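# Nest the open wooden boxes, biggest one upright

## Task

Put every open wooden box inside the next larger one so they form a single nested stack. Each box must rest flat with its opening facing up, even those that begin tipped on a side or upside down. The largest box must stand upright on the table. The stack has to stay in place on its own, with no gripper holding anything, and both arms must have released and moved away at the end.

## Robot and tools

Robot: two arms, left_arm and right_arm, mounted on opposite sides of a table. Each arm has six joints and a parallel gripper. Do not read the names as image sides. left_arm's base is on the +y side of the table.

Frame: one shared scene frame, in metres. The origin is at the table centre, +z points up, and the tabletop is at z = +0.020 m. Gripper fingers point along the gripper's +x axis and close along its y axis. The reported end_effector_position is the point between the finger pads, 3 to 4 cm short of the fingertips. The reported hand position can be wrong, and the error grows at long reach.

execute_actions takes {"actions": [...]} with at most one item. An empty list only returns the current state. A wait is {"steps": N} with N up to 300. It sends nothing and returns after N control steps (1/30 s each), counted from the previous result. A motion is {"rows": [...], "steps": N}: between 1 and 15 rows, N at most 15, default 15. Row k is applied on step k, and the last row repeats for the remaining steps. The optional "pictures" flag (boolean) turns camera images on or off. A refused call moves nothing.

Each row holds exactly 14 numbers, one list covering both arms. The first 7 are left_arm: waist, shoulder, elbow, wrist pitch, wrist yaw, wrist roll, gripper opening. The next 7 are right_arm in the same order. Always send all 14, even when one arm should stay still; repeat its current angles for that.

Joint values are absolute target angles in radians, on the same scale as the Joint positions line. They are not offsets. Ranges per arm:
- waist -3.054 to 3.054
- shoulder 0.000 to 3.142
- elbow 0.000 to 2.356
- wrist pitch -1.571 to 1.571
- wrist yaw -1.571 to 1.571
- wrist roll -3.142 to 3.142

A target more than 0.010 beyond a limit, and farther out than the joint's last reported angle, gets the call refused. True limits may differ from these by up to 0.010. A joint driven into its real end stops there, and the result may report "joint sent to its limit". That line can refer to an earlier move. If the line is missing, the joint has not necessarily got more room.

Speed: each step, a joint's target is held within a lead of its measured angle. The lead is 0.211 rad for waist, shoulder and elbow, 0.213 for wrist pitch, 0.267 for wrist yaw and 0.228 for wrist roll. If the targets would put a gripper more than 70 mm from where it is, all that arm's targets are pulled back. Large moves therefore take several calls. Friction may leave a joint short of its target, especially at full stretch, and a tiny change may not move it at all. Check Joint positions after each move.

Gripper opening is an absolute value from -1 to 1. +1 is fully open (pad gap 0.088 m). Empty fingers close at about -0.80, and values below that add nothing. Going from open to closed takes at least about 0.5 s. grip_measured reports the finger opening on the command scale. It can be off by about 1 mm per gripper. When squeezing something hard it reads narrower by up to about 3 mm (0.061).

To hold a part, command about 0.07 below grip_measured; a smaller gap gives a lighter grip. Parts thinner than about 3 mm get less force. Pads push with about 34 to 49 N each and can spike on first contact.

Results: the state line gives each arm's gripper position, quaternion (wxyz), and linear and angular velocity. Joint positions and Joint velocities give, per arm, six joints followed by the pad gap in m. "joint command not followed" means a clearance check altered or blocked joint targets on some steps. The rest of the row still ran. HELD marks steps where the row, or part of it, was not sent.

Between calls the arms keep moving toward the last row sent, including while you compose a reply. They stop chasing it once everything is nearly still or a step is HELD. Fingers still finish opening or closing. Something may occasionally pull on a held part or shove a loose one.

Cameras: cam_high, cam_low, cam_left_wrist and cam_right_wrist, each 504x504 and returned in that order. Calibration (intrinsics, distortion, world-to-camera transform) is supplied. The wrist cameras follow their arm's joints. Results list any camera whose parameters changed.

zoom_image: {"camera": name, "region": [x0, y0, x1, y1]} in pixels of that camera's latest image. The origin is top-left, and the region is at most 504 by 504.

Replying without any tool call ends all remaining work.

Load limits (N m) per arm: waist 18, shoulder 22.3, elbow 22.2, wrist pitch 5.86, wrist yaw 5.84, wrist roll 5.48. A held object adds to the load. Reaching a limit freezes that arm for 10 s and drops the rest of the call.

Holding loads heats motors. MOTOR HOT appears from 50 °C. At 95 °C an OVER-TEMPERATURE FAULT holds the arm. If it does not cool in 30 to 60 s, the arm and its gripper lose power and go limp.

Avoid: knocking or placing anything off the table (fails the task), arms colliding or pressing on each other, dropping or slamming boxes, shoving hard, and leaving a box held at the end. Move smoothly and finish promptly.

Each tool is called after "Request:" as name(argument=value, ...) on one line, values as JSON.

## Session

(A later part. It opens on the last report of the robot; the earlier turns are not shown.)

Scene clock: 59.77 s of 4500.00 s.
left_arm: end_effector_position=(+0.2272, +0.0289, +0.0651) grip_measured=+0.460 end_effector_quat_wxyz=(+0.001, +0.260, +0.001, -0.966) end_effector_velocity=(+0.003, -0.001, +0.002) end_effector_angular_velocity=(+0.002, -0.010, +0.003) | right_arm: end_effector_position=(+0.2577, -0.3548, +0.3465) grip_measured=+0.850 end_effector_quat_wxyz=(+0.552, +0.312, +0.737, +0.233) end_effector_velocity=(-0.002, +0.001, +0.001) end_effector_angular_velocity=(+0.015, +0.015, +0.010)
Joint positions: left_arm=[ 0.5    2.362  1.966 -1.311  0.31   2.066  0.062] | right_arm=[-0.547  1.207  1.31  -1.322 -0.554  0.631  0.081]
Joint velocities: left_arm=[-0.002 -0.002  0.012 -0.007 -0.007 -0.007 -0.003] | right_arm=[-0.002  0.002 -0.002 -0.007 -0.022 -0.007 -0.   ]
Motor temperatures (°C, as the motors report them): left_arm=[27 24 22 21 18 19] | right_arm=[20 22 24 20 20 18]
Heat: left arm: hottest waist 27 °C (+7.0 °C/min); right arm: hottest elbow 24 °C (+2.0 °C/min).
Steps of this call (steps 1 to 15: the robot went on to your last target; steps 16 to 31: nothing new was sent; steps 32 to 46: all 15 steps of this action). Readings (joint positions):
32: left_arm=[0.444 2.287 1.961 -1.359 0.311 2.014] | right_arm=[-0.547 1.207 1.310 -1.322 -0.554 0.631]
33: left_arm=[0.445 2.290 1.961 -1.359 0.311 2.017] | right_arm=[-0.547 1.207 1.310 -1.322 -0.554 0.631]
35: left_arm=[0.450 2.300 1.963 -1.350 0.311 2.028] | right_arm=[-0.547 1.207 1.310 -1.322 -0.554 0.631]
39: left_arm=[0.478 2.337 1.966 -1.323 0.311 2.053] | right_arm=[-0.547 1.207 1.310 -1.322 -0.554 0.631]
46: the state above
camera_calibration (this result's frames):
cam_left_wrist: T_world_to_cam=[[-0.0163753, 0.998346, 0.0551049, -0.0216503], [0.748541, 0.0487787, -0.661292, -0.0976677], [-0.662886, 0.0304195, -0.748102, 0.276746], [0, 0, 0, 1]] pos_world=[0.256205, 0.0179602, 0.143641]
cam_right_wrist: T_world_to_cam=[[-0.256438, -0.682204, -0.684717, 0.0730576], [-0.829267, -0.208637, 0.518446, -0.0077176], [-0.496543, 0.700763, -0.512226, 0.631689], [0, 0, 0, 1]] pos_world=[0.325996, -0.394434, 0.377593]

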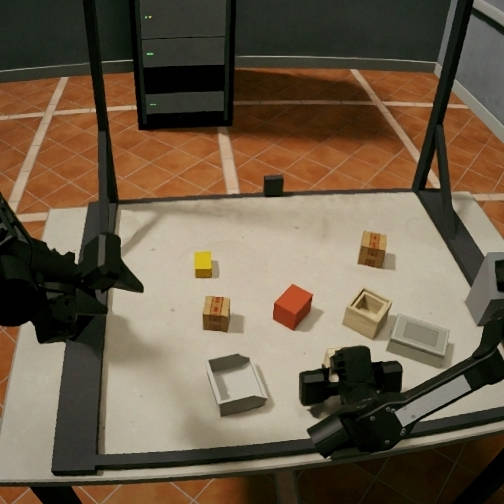

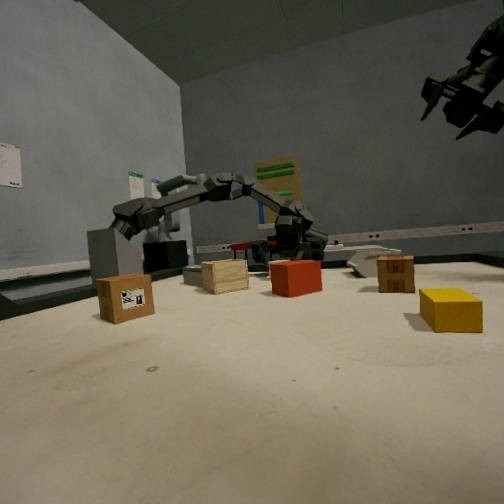

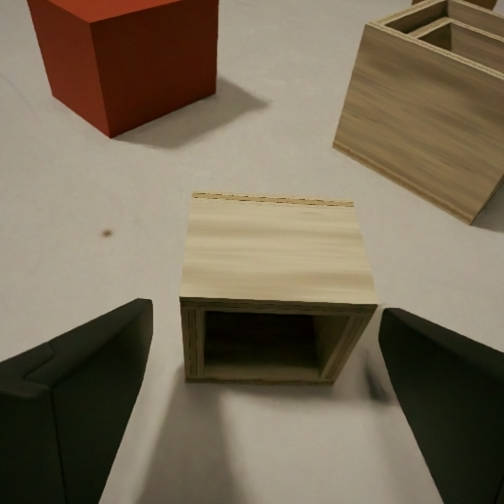

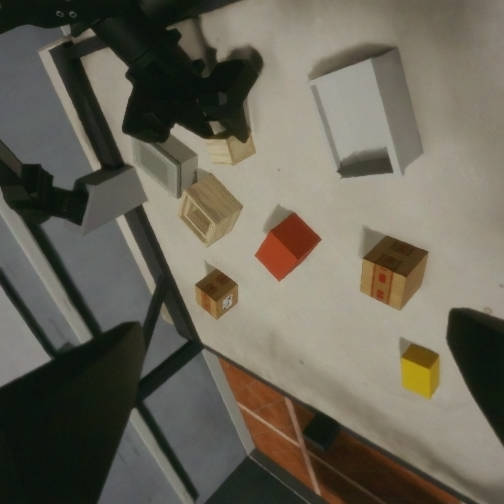

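Request:
execute_actions(actions=[{"rows":[[0.496,2.367,1.973,-1.307,0.308,2.07,0.36,-0.547,1.2,1.3,-1.32,-0.554,0.631,0.85],[0.496,2.367,1.973,-1.307,0.308,2.07,0.28,-0.547,1.2,1.3,-1.32,-0.554,0.631,0.85],[0.496,2.367,1.973,-1.307,0.308,2.07,0.21,-0.547,1.2,1.3,-1.32,-0.554,0.631,0.85],[0.496,2.367,1.973,-1.307,0.308,2.07,0.15,-0.547,1.2,1.3,-1.32,-0.554,0.631,0.85],[0.496,2.367,1.973,-1.307,0.308,2.07,0.1,-0.547,1.2,1.3,-1.32,-0.554,0.631,0.85],[0.496,2.367,1.973,-1.307,0.308,2.07,0.05,-0.547,1.2,1.3,-1.32,-0.554,0.631,0.85],[0.496,2.367,1.973,-1.307,0.308,2.07,0.0,-0.547,1.2,1.3,-1.32,-0.554,0.631,0.85],[0.496,2.367,1.973,-1.307,0.308,2.07,-0.04,-0.547,1.2,1.3,-1.32,-0.554,0.631,0.85]],"steps":15}], pictures=false)

Request:
execute_actions(actions=[{"rows":[[0.485,2.35,1.97,-1.315,0.31,2.06,-0.04,-0.547,1.2,1.3,-1.32,-0.554,0.631,0.85],[0.47,2.33,1.965,-1.33,0.31,2.045,-0.04,-0.547,1.2,1.3,-1.32,-0.554,0.631,0.85],[0.455,2.31,1.96,-1.345,0.31,2.03,-0.04,-0.547,1.2,1.3,-1.32,-0.554,0.631,0.85],[0.435,2.285,1.955,-1.36,0.31,2.01,-0.04,-0.547,1.2,1.3,-1.32,-0.554,0.631,0.85],[0.415,2.26,1.945,-1.37,0.31,1.98,-0.04,-0.547,1.2,1.3,-1.32,-0.554,0.631,0.85],[0.395,2.235,1.93,-1.37,0.3,1.93,-0.04,-0.547,1.2,1.3,-1.32,-0.554,0.631,0.85],[0.37,2.21,1.915,-1.37,0.29,1.87,-0.04,-0.547,1.2,1.3,-1.32,-0.554,0.631,0.85],[0.345,2.185,1.9,-1.37,0.275,-1.04,-0.04,-0.547,1.2,1.3,-1.32,-0.554,0.631,0.85],[0.32,2.165,1.885,-1.37,0.26,-1.04,-0.04,-0.547,1.2,1.3,-1.32,-0.554,0.631,0.85],[0.295,2.145,1.87,-1.37,0.24,-1.04,-0.04,-0.547,1.2,1.3,-1.32,-0.554,0.631,0.85],[0.27,2.13,1.855,-1.37,0.22,-1.04,-0.04,-0.547,1.2,1.3,-1.32,-0.554,0.631,0.85],[0.245,2.12,1.84,-1.37,0.2,-1.04,-0.04,-0.547,1.2,1.3,-1.32,-0.554,0.631,0.85],[0.22,2.12,1.825,-1.37,0.175,-1.04,-0.04,-0.547,1.2,1.3,-1.32,-0.554,0.631,0.85],[0.195,2.12,1.81,-1.37,0.15,-1.04,-0.04,-0.547,1.2,1.3,-1.32,-0.554,0.631,0.85],[0.17,2.12,1.795,-1.37,0.125,-1.04,-0.04,-0.547,1.2,1.3,-1.32,-0.554,0.631,0.85]],"steps":15}], pictures=false)

Request:
execute_actions(actions=[{"rows":[[0.15,2.12,1.78,-1.37,0.1,-1.04,-0.04,-0.547,1.2,1.3,-1.32,-0.554,0.631,0.85],[0.13,2.12,1.77,-1.37,0.07,-1.04,-0.04,-0.547,1.2,1.3,-1.32,-0.554,0.631,0.85],[0.11,2.12,1.76,-1.37,0.045,-1.04,-0.04,-0.547,1.2,1.3,-1.32,-0.554,0.631,0.85],[0.09,2.12,1.75,-1.37,0.02,-1.04,-0.04,-0.547,1.2,1.3,-1.32,-0.554,0.631,0.85],[0.07,2.12,1.74,-1.37,-0.01,-1.04,-0.04,-0.547,1.2,1.3,-1.32,-0.554,0.631,0.85],[0.05,2.12,1.73,-1.37,-0.035,-1.04,-0.04,-0.547,1.2,1.3,-1.32,-0.554,0.631,0.85],[0.03,2.12,1.72,-1.37,-0.06,-1.04,-0.04,-0.547,1.2,1.3,-1.32,-0.554,0.631,0.85],[0.01,2.12,1.71,-1.37,-0.09,-1.04,-0.04,-0.547,1.2,1.3,-1.32,-0.554,0.631,0.85],[-0.01,2.12,1.7,-1.37,-0.115,-1.04,-0.04,-0.547,1.2,1.3,-1.32,-0.554,0.631,0.85],[-0.03,2.125,1.69,-1.37,-0.14,-1.04,-0.04,-0.547,1.2,1.3,-1.32,-0.554,0.631,0.85],[-0.05,2.13,1.68,-1.37,-0.17,-1.04,-0.04,-0.547,1.2,1.3,-1.32,-0.554,0.631,0.85],[-0.07,2.135,1.67,-1.37,-0.195,-1.04,-0.04,-0.547,1.2,1.3,-1.32,-0.554,0.631,0.85],[-0.09,2.14,1.66,-1.37,-0.22,-1.04,-0.04,-0.547,1.2,1.3,-1.32,-0.554,0.631,0.85],[-0.105,2.145,1.65,-1.37,-0.25,-1.04,-0.04,-0.547,1.2,1.3,-1.32,-0.554,0.631,0.85],[-0.117,2.15,1.64,-1.37,-0.272,-1.04,-0.04,-0.547,1.2,1.3,-1.32,-0.554,0.631,0.85]],"steps":15}], pictures=false)

Request:
execute_actions(actions=[{"steps":14}], pictures=false)

Request:
execute_actions(actions=[{"rows":[[-0.117,2.158,1.632,-1.366,-0.272,-1.04,-0.04,-0.547,1.2,1.3,-1.32,-0.554,0.631,0.85],[-0.117,2.166,1.624,-1.362,-0.272,-1.04,-0.04,-0.547,1.2,1.3,-1.32,-0.554,0.631,0.85],[-0.117,2.174,1.616,-1.358,-0.272,-1.04,-0.04,-0.547,1.2,1.3,-1.32,-0.554,0.631,0.85],[-0.117,2.182,1.608,-1.354,-0.272,-1.04,-0.04,-0.547,1.2,1.3,-1.32,-0.554,0.631,0.85],[-0.117,2.19,1.6,-1.35,-0.272,-1.04,-0.04,-0.547,1.2,1.3,-1.32,-0.554,0.631,0.85],[-0.117,2.198,1.592,-1.346,-0.272,-1.04,-0.04,-0.547,1.2,1.3,-1.32,-0.554,0.631,0.85],[-0.117,2.206,1.584,-1.342,-0.272,-1.04,-0.04,-0.547,1.2,1.3,-1.32,-0.554,0.631,0.85],[-0.117,2.214,1.576,-1.339,-0.272,-1.04,-0.04,-0.547,1.2,1.3,-1.32,-0.554,0.631,0.85],[-0.117,2.222,1.567,-1.336,-0.272,-1.04,-0.04,-0.547,1.2,1.3,-1.32,-0.554,0.631,0.85],[-0.117,2.231,1.558,-1.333,-0.272,-1.04,-0.04,-0.547,1.2,1.3,-1.32,-0.554,0.631,0.85]],"steps":15}], pictures=false)

Request:
execute_actions(actions=[{"steps":10}])

Request:
zoom_image(camera="cam_low", region=[180,200,290,310])

Scene clock: 64.20 s of 4500.00 s.
left_arm: end_effector_position=(+0.2274, +0.0283, +0.0652) grip_measured=+0.047 end_effector_quat_wxyz=(+0.002, +0.260, -0.001, -0.965) end_effector_velocity=(-0.002, +0.002, -0.001) end_effector_angular_velocity=(+0.015, -0.001, -0.008) | right_arm: end_effector_position=(+0.2577, -0.3548, +0.3465) grip_measured=+0.850 end_effector_quat_wxyz=(+0.552, +0.312, +0.737, +0.233) end_effector_velocity=(-0.002, +0.001, -0.001) end_effector_angular_velocity=(+0.003, +0.008, +0.012)
Joint positions: left_arm=[ 0.5    2.362  1.967 -1.309  0.31   2.068  0.041] | right_arm=[-0.547  1.207  1.31  -1.322 -0.554  0.631  0.081]
Joint velocities: left_arm=[-0.002  0.002 -0.002 -0.007 -0.007 -0.007  0.   ] | right_arm=[ 0.002  0.002 -0.002 -0.007 -0.007 -0.007  0.   ]
Motor temperatures (°C, as the motors report them): left_arm=[28 25 22 21 18 19] | right_arm=[20 22 24 20 20 18]
Heat: left arm: hottest waist 28 °C (+7.1 °C/min); right arm: hottest elbow 24 °C (+2.0 °C/min).
Steps of this call (steps 1 to 15: the robot went on to your last target; steps 16 to 90: nothing new was sent; then 0.93 s passed at rest; steps 91 to 105: all 15 steps of this action). Readings (joint positions):
91: left_arm=[0.500 2.362 1.967 -1.309 0.310 2.068] | right_arm=[-0.547 1.207 1.310 -1.322 -0.554 0.631]
92: left_arm=[0.500 2.362 1.967 -1.309 0.310 2.068] | right_arm=[-0.547 1.207 1.310 -1.322 -0.554 0.631]
94: left_arm=[0.500 2.362 1.967 -1.309 0.310 2.068] | right_arm=[-0.547 1.207 1.310 -1.322 -0.554 0.631]
98: left_arm=[0.500 2.362 1.967 -1.309 0.310 2.068] | right_arm=[-0.547 1.207 1.310 -1.322 -0.554 0.631]
105: the state above

Scene clock: 64.70 s of 4500.00 s.
left_arm: end_effector_position=(+0.1929, +0.0367, +0.1751) grip_measured=+0.047 end_effector_quat_wxyz=(+0.022, +0.324, +0.148, -0.934) end_effector_velocity=(-0.186, +0.074, +0.120) end_effector_angular_velocity=(+1.106, -0.686, +0.234) | right_arm: end_effector_position=(+0.2577, -0.3548, +0.3465) grip_measured=+0.850 end_effector_quat_wxyz=(+0.552, +0.312, +0.737, +0.233) end_effector_velocity=(-0.002, -0.000, -0.002) end_effector_angular_velocity=(-0.000, +0.013, +0.008)
Joint positions: left_arm=[ 0.242  2.132  1.85  -1.366  0.191  1.505  0.041] | right_arm=[-0.547  1.207  1.31  -1.322 -0.554  0.631  0.081]
Joint velocities: left_arm=[-0.75  -0.227 -0.418 -0.007 -0.667 -1.751 -0.   ] | right_arm=[-0.002  0.002 -0.007 -0.007 -0.007 -0.007 -0.   ]
Motor temperatures (°C, as the motors report them): left_arm=[28 25 22 21 18 19] | right_arm=[20 22 24 20 20 18]
Heat: left arm: hottest waist 28 °C (+7.0 °C/min); right arm: hottest elbow 24 °C (+2.0 °C/min).
Steps of this call (steps 1 to 15: all 15 steps of this action). Readings (joint positions):
1: left_arm=[0.499 2.362 1.967 -1.309 0.310 2.068] | right_arm=[-0.547 1.207 1.310 -1.322 -0.554 0.631]
2: left_arm=[0.498 2.361 1.967 -1.310 0.310 2.065] | right_arm=[-0.547 1.207 1.310 -1.322 -0.554 0.631]
4: left_arm=[0.487 2.351 1.965 -1.326 0.309 2.046] | right_arm=[-0.547 1.207 1.310 -1.322 -0.554 0.631]
8: left_arm=[0.423 2.277 1.934 -1.355 0.297 1.921] | right_arm=[-0.547 1.207 1.310 -1.322 -0.554 0.631]
15: the state above

Scene clock: 65.20 s of 4500.00 s.
left_arm: end_effector_position=(+0.1236, +0.0765, +0.1870) grip_measured=+0.047 end_effector_quat_wxyz=(+0.102, +0.514, +0.392, -0.756) end_effector_velocity=(-0.100, +0.067, +0.004) end_effector_angular_velocity=(+0.531, -1.180, +0.721) | right_arm: end_effector_position=(+0.2577, -0.3548, +0.3465) grip_measured=+0.850 end_effector_quat_wxyz=(+0.552, +0.312, +0.737, +0.233) end_effector_velocity=(-0.005, -0.003, -0.000) end_effector_angular_velocity=(-0.015, +0.017, +0.001)
Joint positions: left_arm=[-0.066  2.131  1.675 -1.368 -0.196  0.618  0.041] | right_arm=[-0.547  1.207  1.31  -1.322 -0.554  0.631  0.081]
Joint velocities: left_arm=[-0.554  0.09  -0.286 -0.007 -0.755 -1.751 -0.   ] | right_arm=[ 0.002 -0.007 -0.002 -0.022  0.007  0.007 -0.   ]
Motor temperatures (°C, as the motors report them): left_arm=[28 25 22 21 18 19] | right_arm=[20 22 24 20 20 18]
Heat: left arm: hottest waist 28 °C (+7.1 °C/min); right arm: hottest elbow 24 °C (+2.0 °C/min).
Steps of this call (steps 1 to 15: all 15 steps of this action). Readings (joint positions):
1: left_arm=[0.218 2.127 1.836 -1.366 0.168 1.446] | right_arm=[-0.547 1.207 1.310 -1.322 -0.554 0.631]
2: left_arm=[0.194 2.126 1.821 -1.366 0.144 1.387] | right_arm=[-0.547 1.207 1.310 -1.322 -0.554 0.631]
4: left_arm=[0.151 2.126 1.791 -1.366 0.094 1.268] | right_arm=[-0.547 1.207 1.310 -1.322 -0.554 0.631]
8: left_arm=[0.072 2.126 1.744 -1.368 -0.011 1.032] | right_arm=[-0.547 1.207 1.310 -1.322 -0.554 0.631]
15: the state above

Scene clock: 65.67 s of 4500.00 s.
left_arm: end_effector_position=(+0.1147, +0.0836, +0.1841) grip_measured=+0.047 end_effector_quat_wxyz=(+0.308, +0.471, +0.630, -0.535) end_effector_velocity=(+0.000, -0.001, +0.000) end_effector_angular_velocity=(+0.644, -0.477, +1.590) | right_arm: end_effector_position=(+0.2577, -0.3548, +0.3465) grip_measured=+0.850 end_effector_quat_wxyz=(+0.552, +0.312, +0.737, +0.233) end_effector_velocity=(-0.002, -0.002, -0.003) end_effector_angular_velocity=(-0.011, +0.003, +0.004)
Joint positions: left_arm=[-0.113  2.146  1.646 -1.368 -0.268 -0.211  0.041] | right_arm=[-0.547  1.207  1.31  -1.322 -0.554  0.631  0.081]
Joint velocities: left_arm=[-0.002 -0.002 -0.002  0.007 -0.007 -1.78  -0.   ] | right_arm=[-0.002 -0.002 -0.007 -0.007  0.007 -0.007 -0.   ]
Motor temperatures (°C, as the motors report them): left_arm=[28 25 22 21 18 19] | right_arm=[20 22 24 20 20 18]
Heat: left arm: hottest waist 28 °C (+7.0 °C/min); right arm: hottest elbow 24 °C (+2.0 °C/min).
Steps of this call (steps 1 to 14: the robot went on to your last target). Readings (joint positions):
1: left_arm=[-0.083 2.134 1.667 -1.368 -0.217 0.558] | right_arm=[-0.547 1.207 1.310 -1.322 -0.554 0.631]
2: left_arm=[-0.096 2.137 1.660 -1.368 -0.230 0.499] | right_arm=[-0.547 1.207 1.310 -1.322 -0.554 0.631]
4: left_arm=[-0.110 2.144 1.651 -1.368 -0.248 0.382] | right_arm=[-0.547 1.207 1.310 -1.322 -0.554 0.631]
8: left_arm=[-0.113 2.146 1.646 -1.368 -0.264 0.144] | right_arm=[-0.547 1.207 1.310 -1.322 -0.554 0.631]
14: the state above

Scene clock: 66.17 s of 4500.00 s.
left_arm: end_effector_position=(+0.0911, +0.1067, +0.1515) grip_measured=+0.047 end_effector_quat_wxyz=(+0.444, +0.376, +0.779, -0.232) end_effector_velocity=(-0.007, +0.007, -0.010) end_effector_angular_velocity=(+0.159, -0.199, +0.369) | right_arm: end_effector_position=(+0.2577, -0.3548, +0.3465) grip_measured=+0.850 end_effector_quat_wxyz=(+0.552, +0.312, +0.737, +0.233) end_effector_velocity=(+0.001, +0.001, +0.001) end_effector_angular_velocity=(+0.008, +0.002, -0.008)
Joint positions: left_arm=[-0.113  2.226  1.564 -1.337 -0.269 -0.992  0.041] | right_arm=[-0.547  1.207  1.31  -1.322 -0.554  0.631  0.081]
Joint velocities: left_arm=[-0.007  0.022 -0.032  0.022 -0.022 -0.462 -0.   ] | right_arm=[-0.002 -0.002 -0.002  0.007 -0.007  0.007 -0.   ]
Motor temperatures (°C, as the motors report them): left_arm=[28 25 22 21 18 19] | right_arm=[20 22 24 20 20 18]
Heat: left arm: hottest waist 28 °C (+7.1 °C/min); right arm: hottest elbow 24 °C (+2.0 °C/min).
Steps of this call (steps 1 to 15: all 15 steps of this action). Readings (joint positions):
1: left_arm=[-0.113 2.147 1.645 -1.368 -0.268 -0.270] | right_arm=[-0.547 1.207 1.310 -1.322 -0.554 0.631]
2: left_arm=[-0.113 2.148 1.643 -1.368 -0.269 -0.330] | right_arm=[-0.547 1.207 1.310 -1.322 -0.554 0.631]
4: left_arm=[-0.113 2.153 1.634 -1.365 -0.269 -0.448] | right_arm=[-0.547 1.207 1.310 -1.322 -0.554 0.631]
8: left_arm=[-0.113 2.184 1.605 -1.351 -0.269 -0.685] | right_arm=[-0.547 1.207 1.310 -1.322 -0.554 0.631]
15: the state above

Scene clock: 66.50 s of 4500.00 s.
left_arm: end_effector_position=(+0.0908, +0.1066, +0.1512) grip_measured=+0.047 end_effector_quat_wxyz=(+0.453, +0.366, +0.784, -0.215) end_effector_velocity=(+0.000, -0.001, -0.000) end_effector_angular_velocity=(-0.003, -0.014, +0.020) | right_arm: end_effector_position=(+0.2577, -0.3548, +0.3465) grip_measured=+0.850 end_effector_quat_wxyz=(+0.552, +0.312, +0.737, +0.233) end_effector_velocity=(-0.001, -0.002, -0.001) end_effector_angular_velocity=(-0.009, -0.002, +0.003)
Joint positions: left_arm=[-0.113  2.227  1.563 -1.336 -0.269 -1.036  0.041] | right_arm=[-0.547  1.207  1.31  -1.322 -0.554  0.631  0.081]
Joint velocities: left_arm=[-0.002 -0.002 -0.002  0.007 -0.007 -0.022 -0.   ] | right_arm=[-0.002 -0.002 -0.002 -0.007  0.007 -0.007  0.   ]
Motor temperatures (°C, as the motors report them): left_arm=[28 25 22 21 18 19] | right_arm=[20 22 24 20 20 18]
Heat: left arm: hottest waist 28 °C (+7.1 °C/min); right arm: hottest elbow 24 °C (+2.0 °C/min).
Steps of this call (steps 1 to 10: the robot went on to your last target). Readings (joint positions):
1: left_arm=[-0.113 2.227 1.564 -1.337 -0.269 -1.005] | right_arm=[-0.547 1.207 1.310 -1.322 -0.554 0.631]
2: left_arm=[-0.113 2.227 1.564 -1.336 -0.269 -1.014] | right_arm=[-0.547 1.207 1.310 -1.322 -0.554 0.631]
4: left_arm=[-0.113 2.227 1.564 -1.336 -0.269 -1.026] | right_arm=[-0.547 1.207 1.310 -1.322 -0.554 0.631]
8: left_arm=[-0.113 2.227 1.563 -1.336 -0.269 -1.035] | right_arm=[-0.547 1.207 1.310 -1.322 -0.554 0.631]
10: the state above
camera_calibration (this result's frames):
cam_left_wrist: T_world_to_cam=[[-0.733134, -0.680044, -0.00740254, 0.147286], [-0.456843, 0.484386, 0.7461, -0.0921919], [-0.503795, 0.550373, -0.665793, 0.166056], [0, 0, 0, 1]] pos_world=[0.149521, 0.0534246, 0.180433]
cam_right_wrist: T_world_to_cam=[[-0.256438, -0.682204, -0.684717, 0.0730576], [-0.829267, -0.208637, 0.518446, -0.0077176], [-0.496543, 0.700763, -0.512226, 0.631689], [0, 0, 0, 1]] pos_world=[0.325996, -0.394434, 0.377593]

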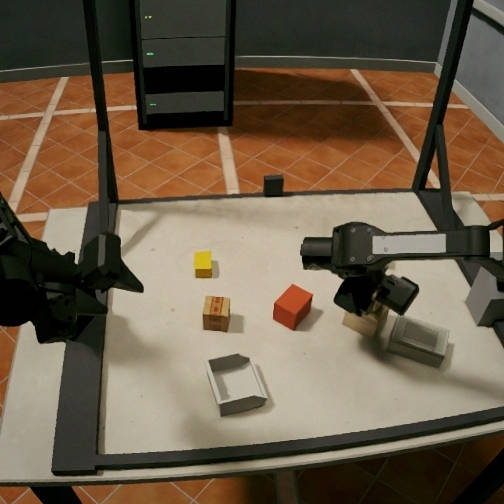

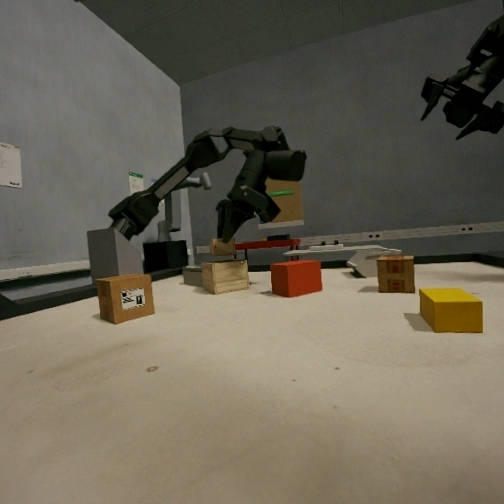

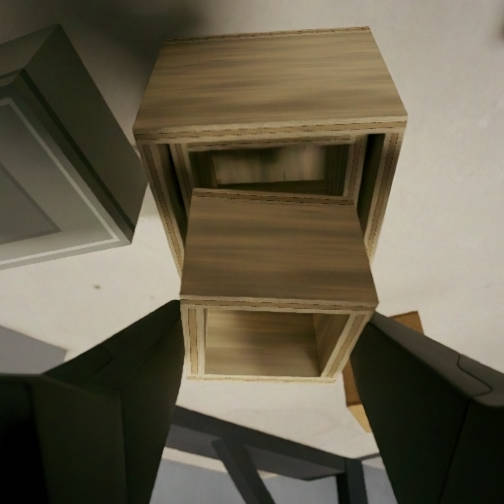

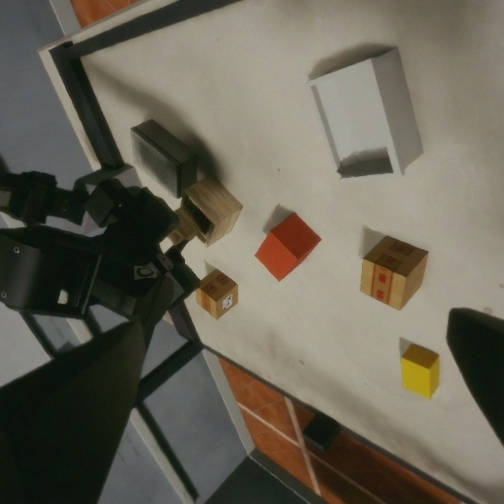

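Region (180, 200, 290, 310) of cam_low's 504x504 image, scaled by 4.582, with more detail than that image has.

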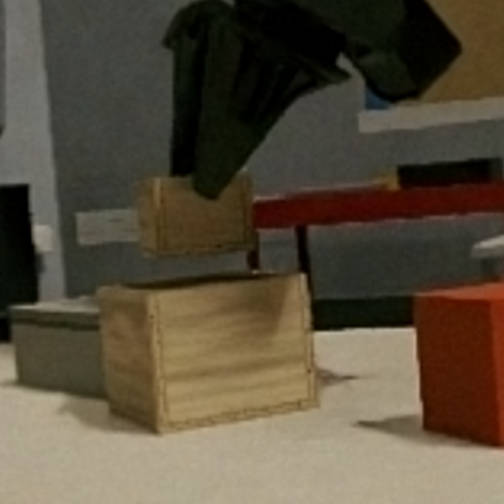

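Request:
execute_actions(actions=[{"rows":[[-0.108,2.218,1.546,-1.316,-0.266,-1.05,-0.04,-0.547,1.2,1.3,-1.32,-0.554,0.631,0.85],[-0.102,2.213,1.535,-1.3,-0.264,-1.06,-0.04,-0.547,1.2,1.3,-1.32,-0.554,0.631,0.85],[-0.097,2.208,1.523,-1.284,-0.261,-1.07,-0.04,-0.547,1.2,1.3,-1.32,-0.554,0.631,0.85],[-0.091,2.203,1.512,-1.267,-0.259,-1.08,-0.04,-0.547,1.2,1.3,-1.32,-0.554,0.631,0.85],[-0.086,2.198,1.5,-1.251,-0.257,-1.09,-0.04,-0.547,1.2,1.3,-1.32,-0.554,0.631,0.85],[-0.08,2.194,1.489,-1.234,-0.255,-1.102,-0.04,-0.547,1.2,1.3,-1.32,-0.554,0.631,0.85]],"steps":15}])

Request:
zoom_image(camera="cam_left_wrist", region=[100,100,450,400])

Request:
zoom_image(camera="cam_low", region=[180,200,290,310])

Scene clock: 68.13 s of 4500.00 s.
left_arm: end_effector_position=(+0.0904, +0.1067, +0.1358) grip_measured=+0.047 end_effector_quat_wxyz=(+0.466, +0.323, +0.803, -0.184) end_effector_velocity=(+0.001, -0.003, +0.001) end_effector_angular_velocity=(-0.016, -0.011, +0.033) | right_arm: end_effector_position=(+0.2577, -0.3548, +0.3465) grip_measured=+0.850 end_effector_quat_wxyz=(+0.552, +0.312, +0.737, +0.233) end_effector_velocity=(-0.000, -0.003, -0.002) end_effector_angular_velocity=(-0.013, +0.010, -0.011)
Joint positions: left_arm=[-0.079  2.206  1.496 -1.238 -0.26  -1.098  0.041] | right_arm=[-0.547  1.207  1.31  -1.322 -0.554  0.631  0.081]
Joint velocities: left_arm=[-0.002 -0.017 -0.012  0.022 -0.007 -0.022 -0.   ] | right_arm=[-0.007 -0.002 -0.002 -0.007  0.007  0.007 -0.   ]
Motor temperatures (°C, as the motors report them): left_arm=[28 25 22 21 18 19] | right_arm=[20 22 24 20 20 18]
Heat: left arm: hottest waist 28 °C (+7.1 °C/min); right arm: hottest elbow 24 °C (+2.0 °C/min).
Steps of this call (steps 1 to 30: the robot went on to your last target; steps 31 to 34: nothing new was sent; steps 35 to 49: all 15 steps of this action). Readings (joint positions):
35: left_arm=[-0.112 2.227 1.562 -1.333 -0.269 -1.040] | right_arm=[-0.547 1.207 1.310 -1.322 -0.554 0.631]
36: left_arm=[-0.112 2.226 1.558 -1.325 -0.269 -1.044] | right_arm=[-0.547 1.207 1.310 -1.322 -0.554 0.631]
38: left_arm=[-0.107 2.223 1.544 -1.303 -0.269 -1.057] | right_arm=[-0.547 1.207 1.310 -1.322 -0.554 0.631]
42: left_arm=[-0.087 2.213 1.507 -1.257 -0.263 -1.086] | right_arm=[-0.547 1.207 1.310 -1.322 -0.554 0.631]
49: the state above
camera_calibration (this result's frames):
cam_left_wrist: T_world_to_cam=[[-0.650511, -0.759237, -0.0198332, 0.149565], [-0.515539, 0.422235, 0.745612, -0.0689422], [-0.557722, 0.495254, -0.666085, 0.166315], [0, 0, 0, 1]] pos_world=[0.154509, 0.0602971, 0.165151]
cam_right_wrist: T_world_to_cam=[[-0.256438, -0.682204, -0.684717, 0.0730576], [-0.829267, -0.208637, 0.518446, -0.0077176], [-0.496543, 0.700763, -0.512226, 0.631689], [0, 0, 0, 1]] pos_world=[0.325996, -0.394434, 0.377593]

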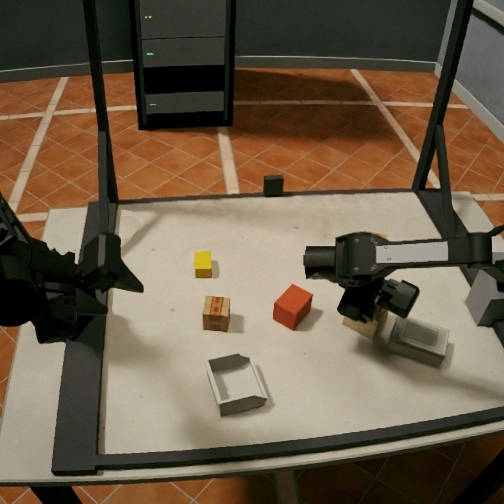

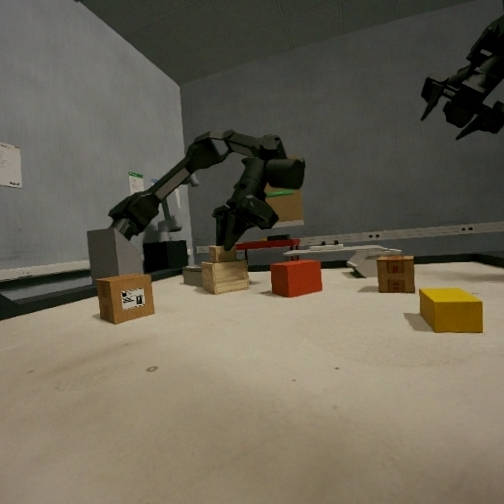

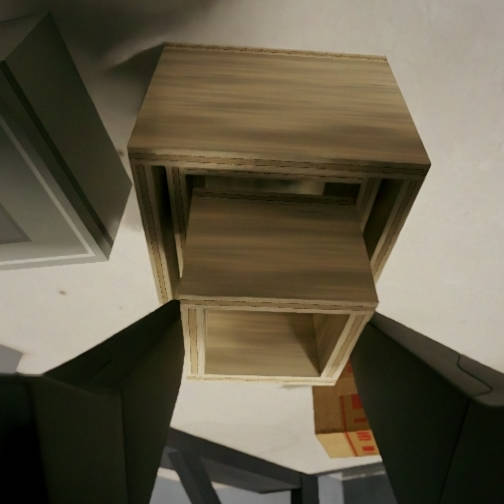

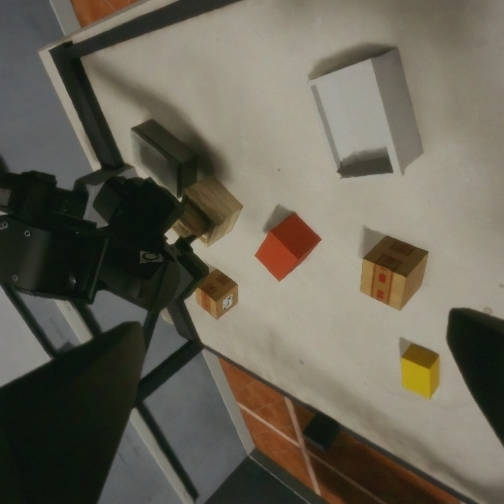

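Region (100, 100, 450, 400) of cam_left_wrist's 504x504 image, scaled by 1.440, with more detail than that image has; it fills the top 432 rows of this view, and the rest is white.

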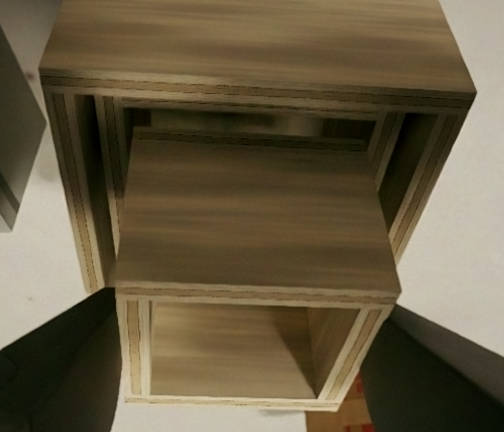

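Region (180, 200, 290, 310) of cam_low's 504x504 image, scaled by 4.582, with more detail than that image has.

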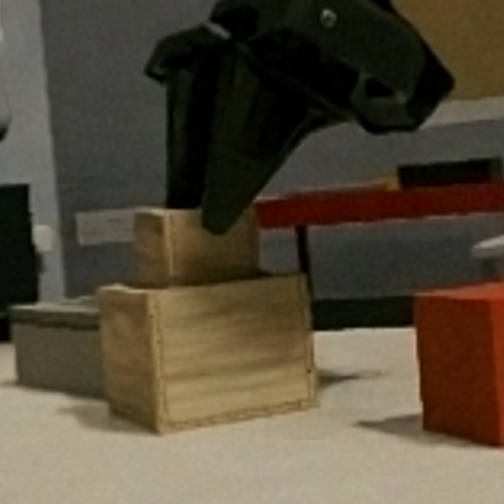

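Request:
execute_actions(actions=[{"rows":[[-0.077,2.212,1.487,-1.229,-0.262,-1.096,-0.04,-0.547,1.2,1.3,-1.32,-0.554,0.631,0.85],[-0.074,2.214,1.485,-1.224,-0.264,-1.092,-0.04,-0.547,1.2,1.3,-1.32,-0.554,0.631,0.85],[-0.0715,2.216,1.482,-1.22,-0.266,-1.088,-0.04,-0.547,1.2,1.3,-1.32,-0.554,0.631,0.85]],"steps":12}])

Request:
zoom_image(camera="cam_left_wrist", region=[100,100,450,400])

Scene clock: 69.17 s of 4500.00 s.
left_arm: end_effector_position=(+0.0902, +0.1067, +0.1315) grip_measured=+0.047 end_effector_quat_wxyz=(+0.466, +0.323, +0.803, -0.184) end_effector_velocity=(+0.003, +0.006, +0.001) end_effector_angular_velocity=(+0.011, -0.025, -0.022) | right_arm: end_effector_position=(+0.2577, -0.3548, +0.3465) grip_measured=+0.850 end_effector_quat_wxyz=(+0.552, +0.312, +0.737, +0.233) end_effector_velocity=(-0.004, -0.002, +0.001) end_effector_angular_velocity=(-0.003, +0.023, -0.001)
Joint positions: left_arm=[-0.071  2.21   1.487 -1.223 -0.262 -1.091  0.041] | right_arm=[-0.547  1.207  1.31  -1.322 -0.554  0.631  0.081]
Joint velocities: left_arm=[-0.007 -0.002 -0.007 -0.022 -0.022 -0.007 -0.   ] | right_arm=[-0.002 -0.002  0.002 -0.022 -0.007  0.007  0.   ]
Motor temperatures (°C, as the motors report them): left_arm=[28 25 22 20 18 19] | right_arm=[20 22 24 20 20 18]
Heat: left arm: hottest waist 28 °C (+7.1 °C/min); right arm: hottest elbow 24 °C (+2.0 °C/min).
Steps of this call (steps 1 to 15: the robot went on to your last target; steps 16 to 19: nothing new was sent; steps 20 to 31: all 12 steps of this action). Readings (joint positions):
20: left_arm=[-0.079 2.206 1.494 -1.236 -0.260 -1.100] | right_arm=[-0.547 1.207 1.310 -1.322 -0.554 0.631]
21: left_arm=[-0.078 2.206 1.493 -1.233 -0.260 -1.099] | right_arm=[-0.547 1.207 1.310 -1.322 -0.554 0.631]
23: left_arm=[-0.076 2.206 1.491 -1.228 -0.260 -1.096] | right_arm=[-0.547 1.207 1.310 -1.322 -0.554 0.631]
27: left_arm=[-0.072 2.208 1.488 -1.224 -0.262 -1.092] | right_arm=[-0.547 1.207 1.310 -1.322 -0.554 0.631]
31: the state above
camera_calibration (this result's frames):
cam_left_wrist: T_world_to_cam=[[-0.649897, -0.759807, -0.0180934, 0.149178], [-0.515313, 0.423022, 0.745322, -0.0658921], [-0.558647, 0.493706, -0.666459, 0.163672], [0, 0, 0, 1]] pos_world=[0.15443, 0.0604147, 0.16089]
cam_right_wrist: T_world_to_cam=[[-0.256438, -0.682204, -0.684717, 0.0730576], [-0.829267, -0.208637, 0.518446, -0.0077176], [-0.496543, 0.700763, -0.512226, 0.631689], [0, 0, 0, 1]] pos_world=[0.325996, -0.394434, 0.377593]

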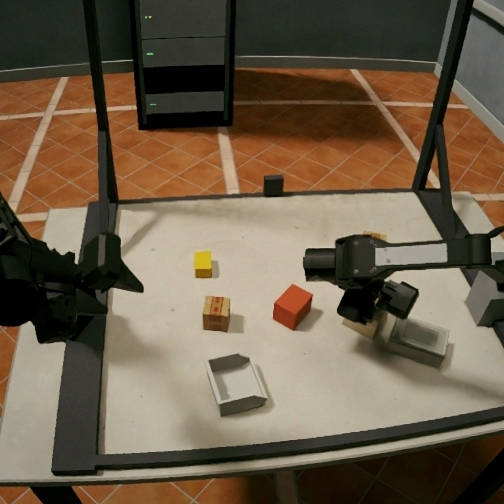

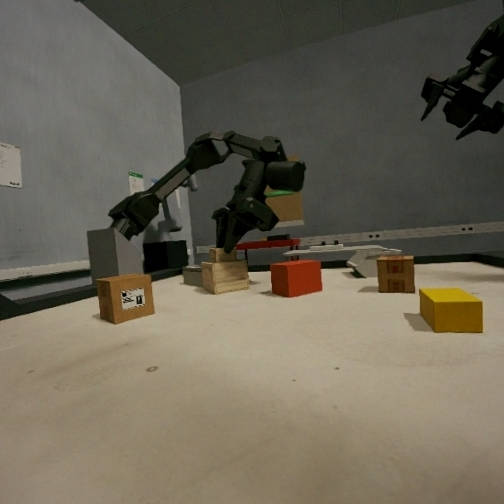

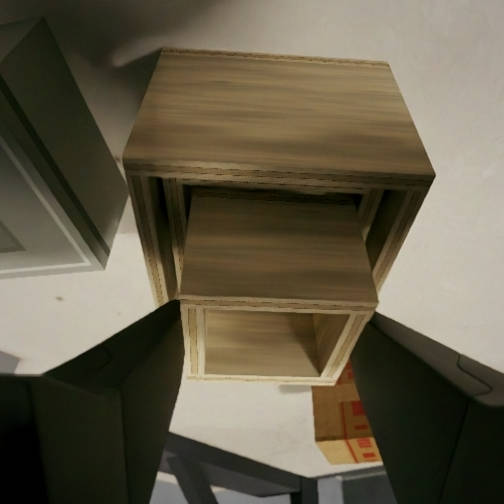

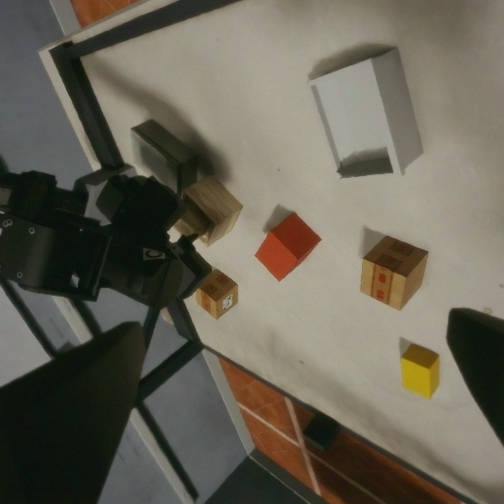

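Region (100, 100, 450, 400) of cam_left_wrist's 504x504 image, scaled by 1.440, with more detail than that image has; it fills the top 432 rows of this view, and the rest is white.

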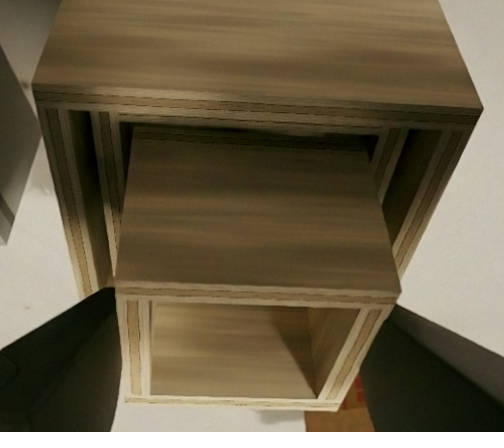

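Request:
execute_actions(actions=[{"rows":[[-0.0715,2.216,1.476,-1.214,-0.266,-1.088,-0.04,-0.547,1.2,1.3,-1.32,-0.554,0.631,0.85],[-0.0715,2.216,1.476,-1.214,-0.266,-1.088,-0.04,-0.547,1.2,1.3,-1.32,-0.554,0.631,0.85],[-0.068,2.218,1.473,-1.208,-0.267,-1.085,-0.04,-0.547,1.2,1.3,-1.32,-0.554,0.631,0.85],[-0.0645,2.22,1.47,-1.202,-0.2685,-1.082,-0.04,-0.547,1.2,1.3,-1.32,-0.554,0.631,0.85],[-0.061,2.2225,1.467,-1.196,-0.27,-1.078,-0.04,-0.547,1.2,1.3,-1.32,-0.554,0.631,0.85],[-0.0575,2.225,1.464,-1.19,-0.271,-1.075,-0.04,-0.547,1.2,1.3,-1.32,-0.554,0.631,0.85],[-0.054,2.227,1.461,-1.184,-0.272,-1.072,-0.04,-0.547,1.2,1.3,-1.32,-0.554,0.631,0.85],[-0.0505,2.229,1.458,-1.178,-0.2735,-1.069,-0.04,-0.547,1.2,1.3,-1.32,-0.554,0.631,0.85],[-0.047,2.2315,1.455,-1.172,-0.275,-1.066,-0.04,-0.547,1.2,1.3,-1.32,-0.554,0.631,0.85],[-0.0435,2.234,1.452,-1.166,-0.276,-1.062,-0.04,-0.547,1.2,1.3,-1.32,-0.554,0.631,0.85]],"steps":15}])

Request:
zoom_image(camera="cam_low", region=[180,200,290,310])

Scene clock: 70.53 s of 4500.00 s.
left_arm: end_effector_position=(+0.0896, +0.1084, +0.1143) grip_measured=+0.047 end_effector_quat_wxyz=(+0.466, +0.324, +0.803, -0.182) end_effector_velocity=(+0.001, +0.003, -0.005) end_effector_angular_velocity=(-0.009, -0.008, -0.043) | right_arm: end_effector_position=(+0.2577, -0.3548, +0.3465) grip_measured=+0.850 end_effector_quat_wxyz=(+0.552, +0.312, +0.737, +0.233) end_effector_velocity=(-0.002, -0.001, +0.000) end_effector_angular_velocity=(+0.007, -0.006, +0.016)
Joint positions: left_arm=[-0.043  2.228  1.458 -1.172 -0.272 -1.066  0.041] | right_arm=[-0.547  1.207  1.31  -1.322 -0.554  0.631  0.081]
Joint velocities: left_arm=[ 0.002  0.007 -0.012  0.007 -0.022  0.037 -0.   ] | right_arm=[-0.002 -0.002 -0.002 -0.007 -0.007 -0.022 -0.   ]
Motor temperatures (°C, as the motors report them): left_arm=[28 25 22 20 18 19] | right_arm=[20 22 24 20 20 18]
Heat: left arm: hottest waist 28 °C (+7.1 °C/min); right arm: hottest elbow 24 °C (+1.0 °C/min).
Steps of this call (steps 1 to 15: the robot went on to your last target; steps 16 to 26: nothing new was sent; steps 27 to 41: all 15 steps of this action). Readings (joint positions):
27: left_arm=[-0.071 2.210 1.486 -1.221 -0.263 -1.090] | right_arm=[-0.547 1.207 1.310 -1.322 -0.554 0.631]
28: left_arm=[-0.071 2.210 1.485 -1.220 -0.263 -1.090] | right_arm=[-0.547 1.207 1.310 -1.322 -0.554 0.631]
30: left_arm=[-0.071 2.210 1.482 -1.215 -0.263 -1.089] | right_arm=[-0.547 1.207 1.310 -1.322 -0.554 0.631]
34: left_arm=[-0.061 2.216 1.472 -1.195 -0.267 -1.079] | right_arm=[-0.547 1.207 1.310 -1.322 -0.554 0.631]
41: the state above
camera_calibration (this result's frames):
cam_left_wrist: T_world_to_cam=[[-0.649984, -0.75963, -0.0219873, 0.150226], [-0.516007, 0.419917, 0.746597, -0.0539006], [-0.557904, 0.496622, -0.664914, 0.150493], [0, 0, 0, 1]] pos_world=[0.153793, 0.0620118, 0.14361]
cam_right_wrist: T_world_to_cam=[[-0.256438, -0.682204, -0.684717, 0.0730576], [-0.829267, -0.208637, 0.518446, -0.0077176], [-0.496543, 0.700763, -0.512226, 0.631689], [0, 0, 0, 1]] pos_world=[0.325996, -0.394434, 0.377593]

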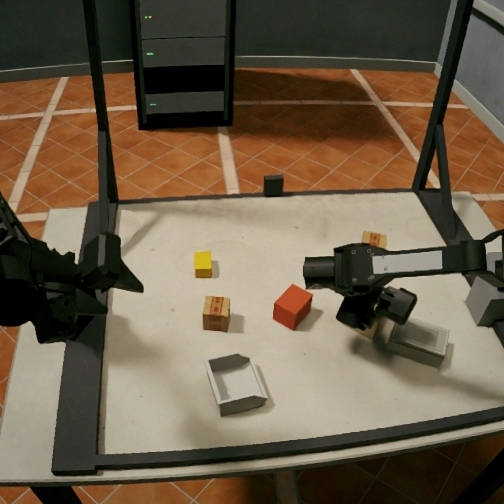

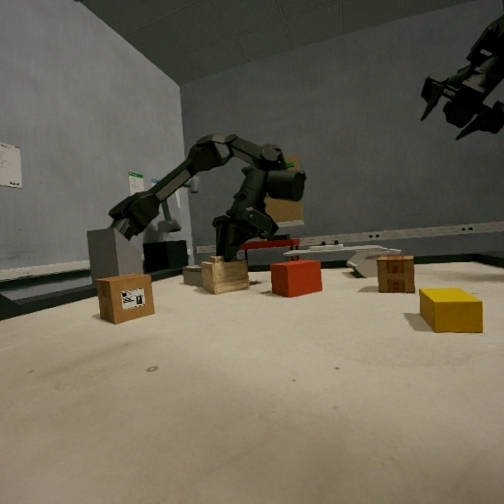

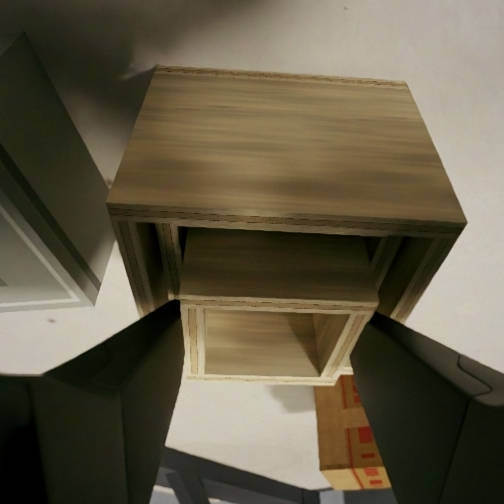

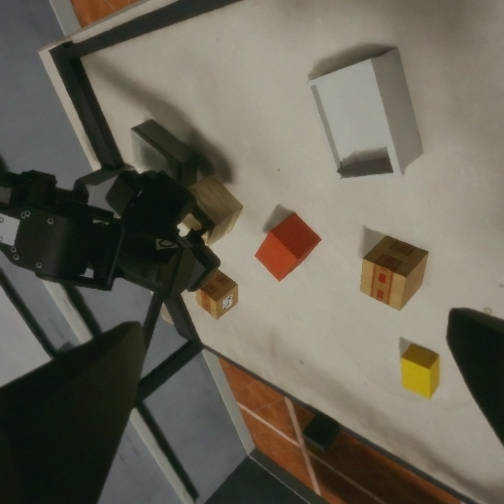

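Region (180, 200, 290, 310) of cam_low's 504x504 image, scaled by 4.582, with more detail than that image has.

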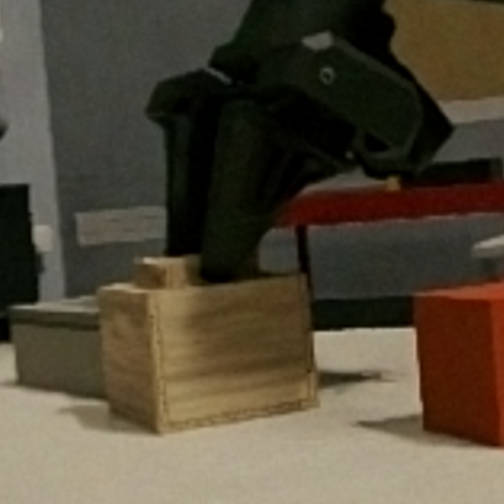

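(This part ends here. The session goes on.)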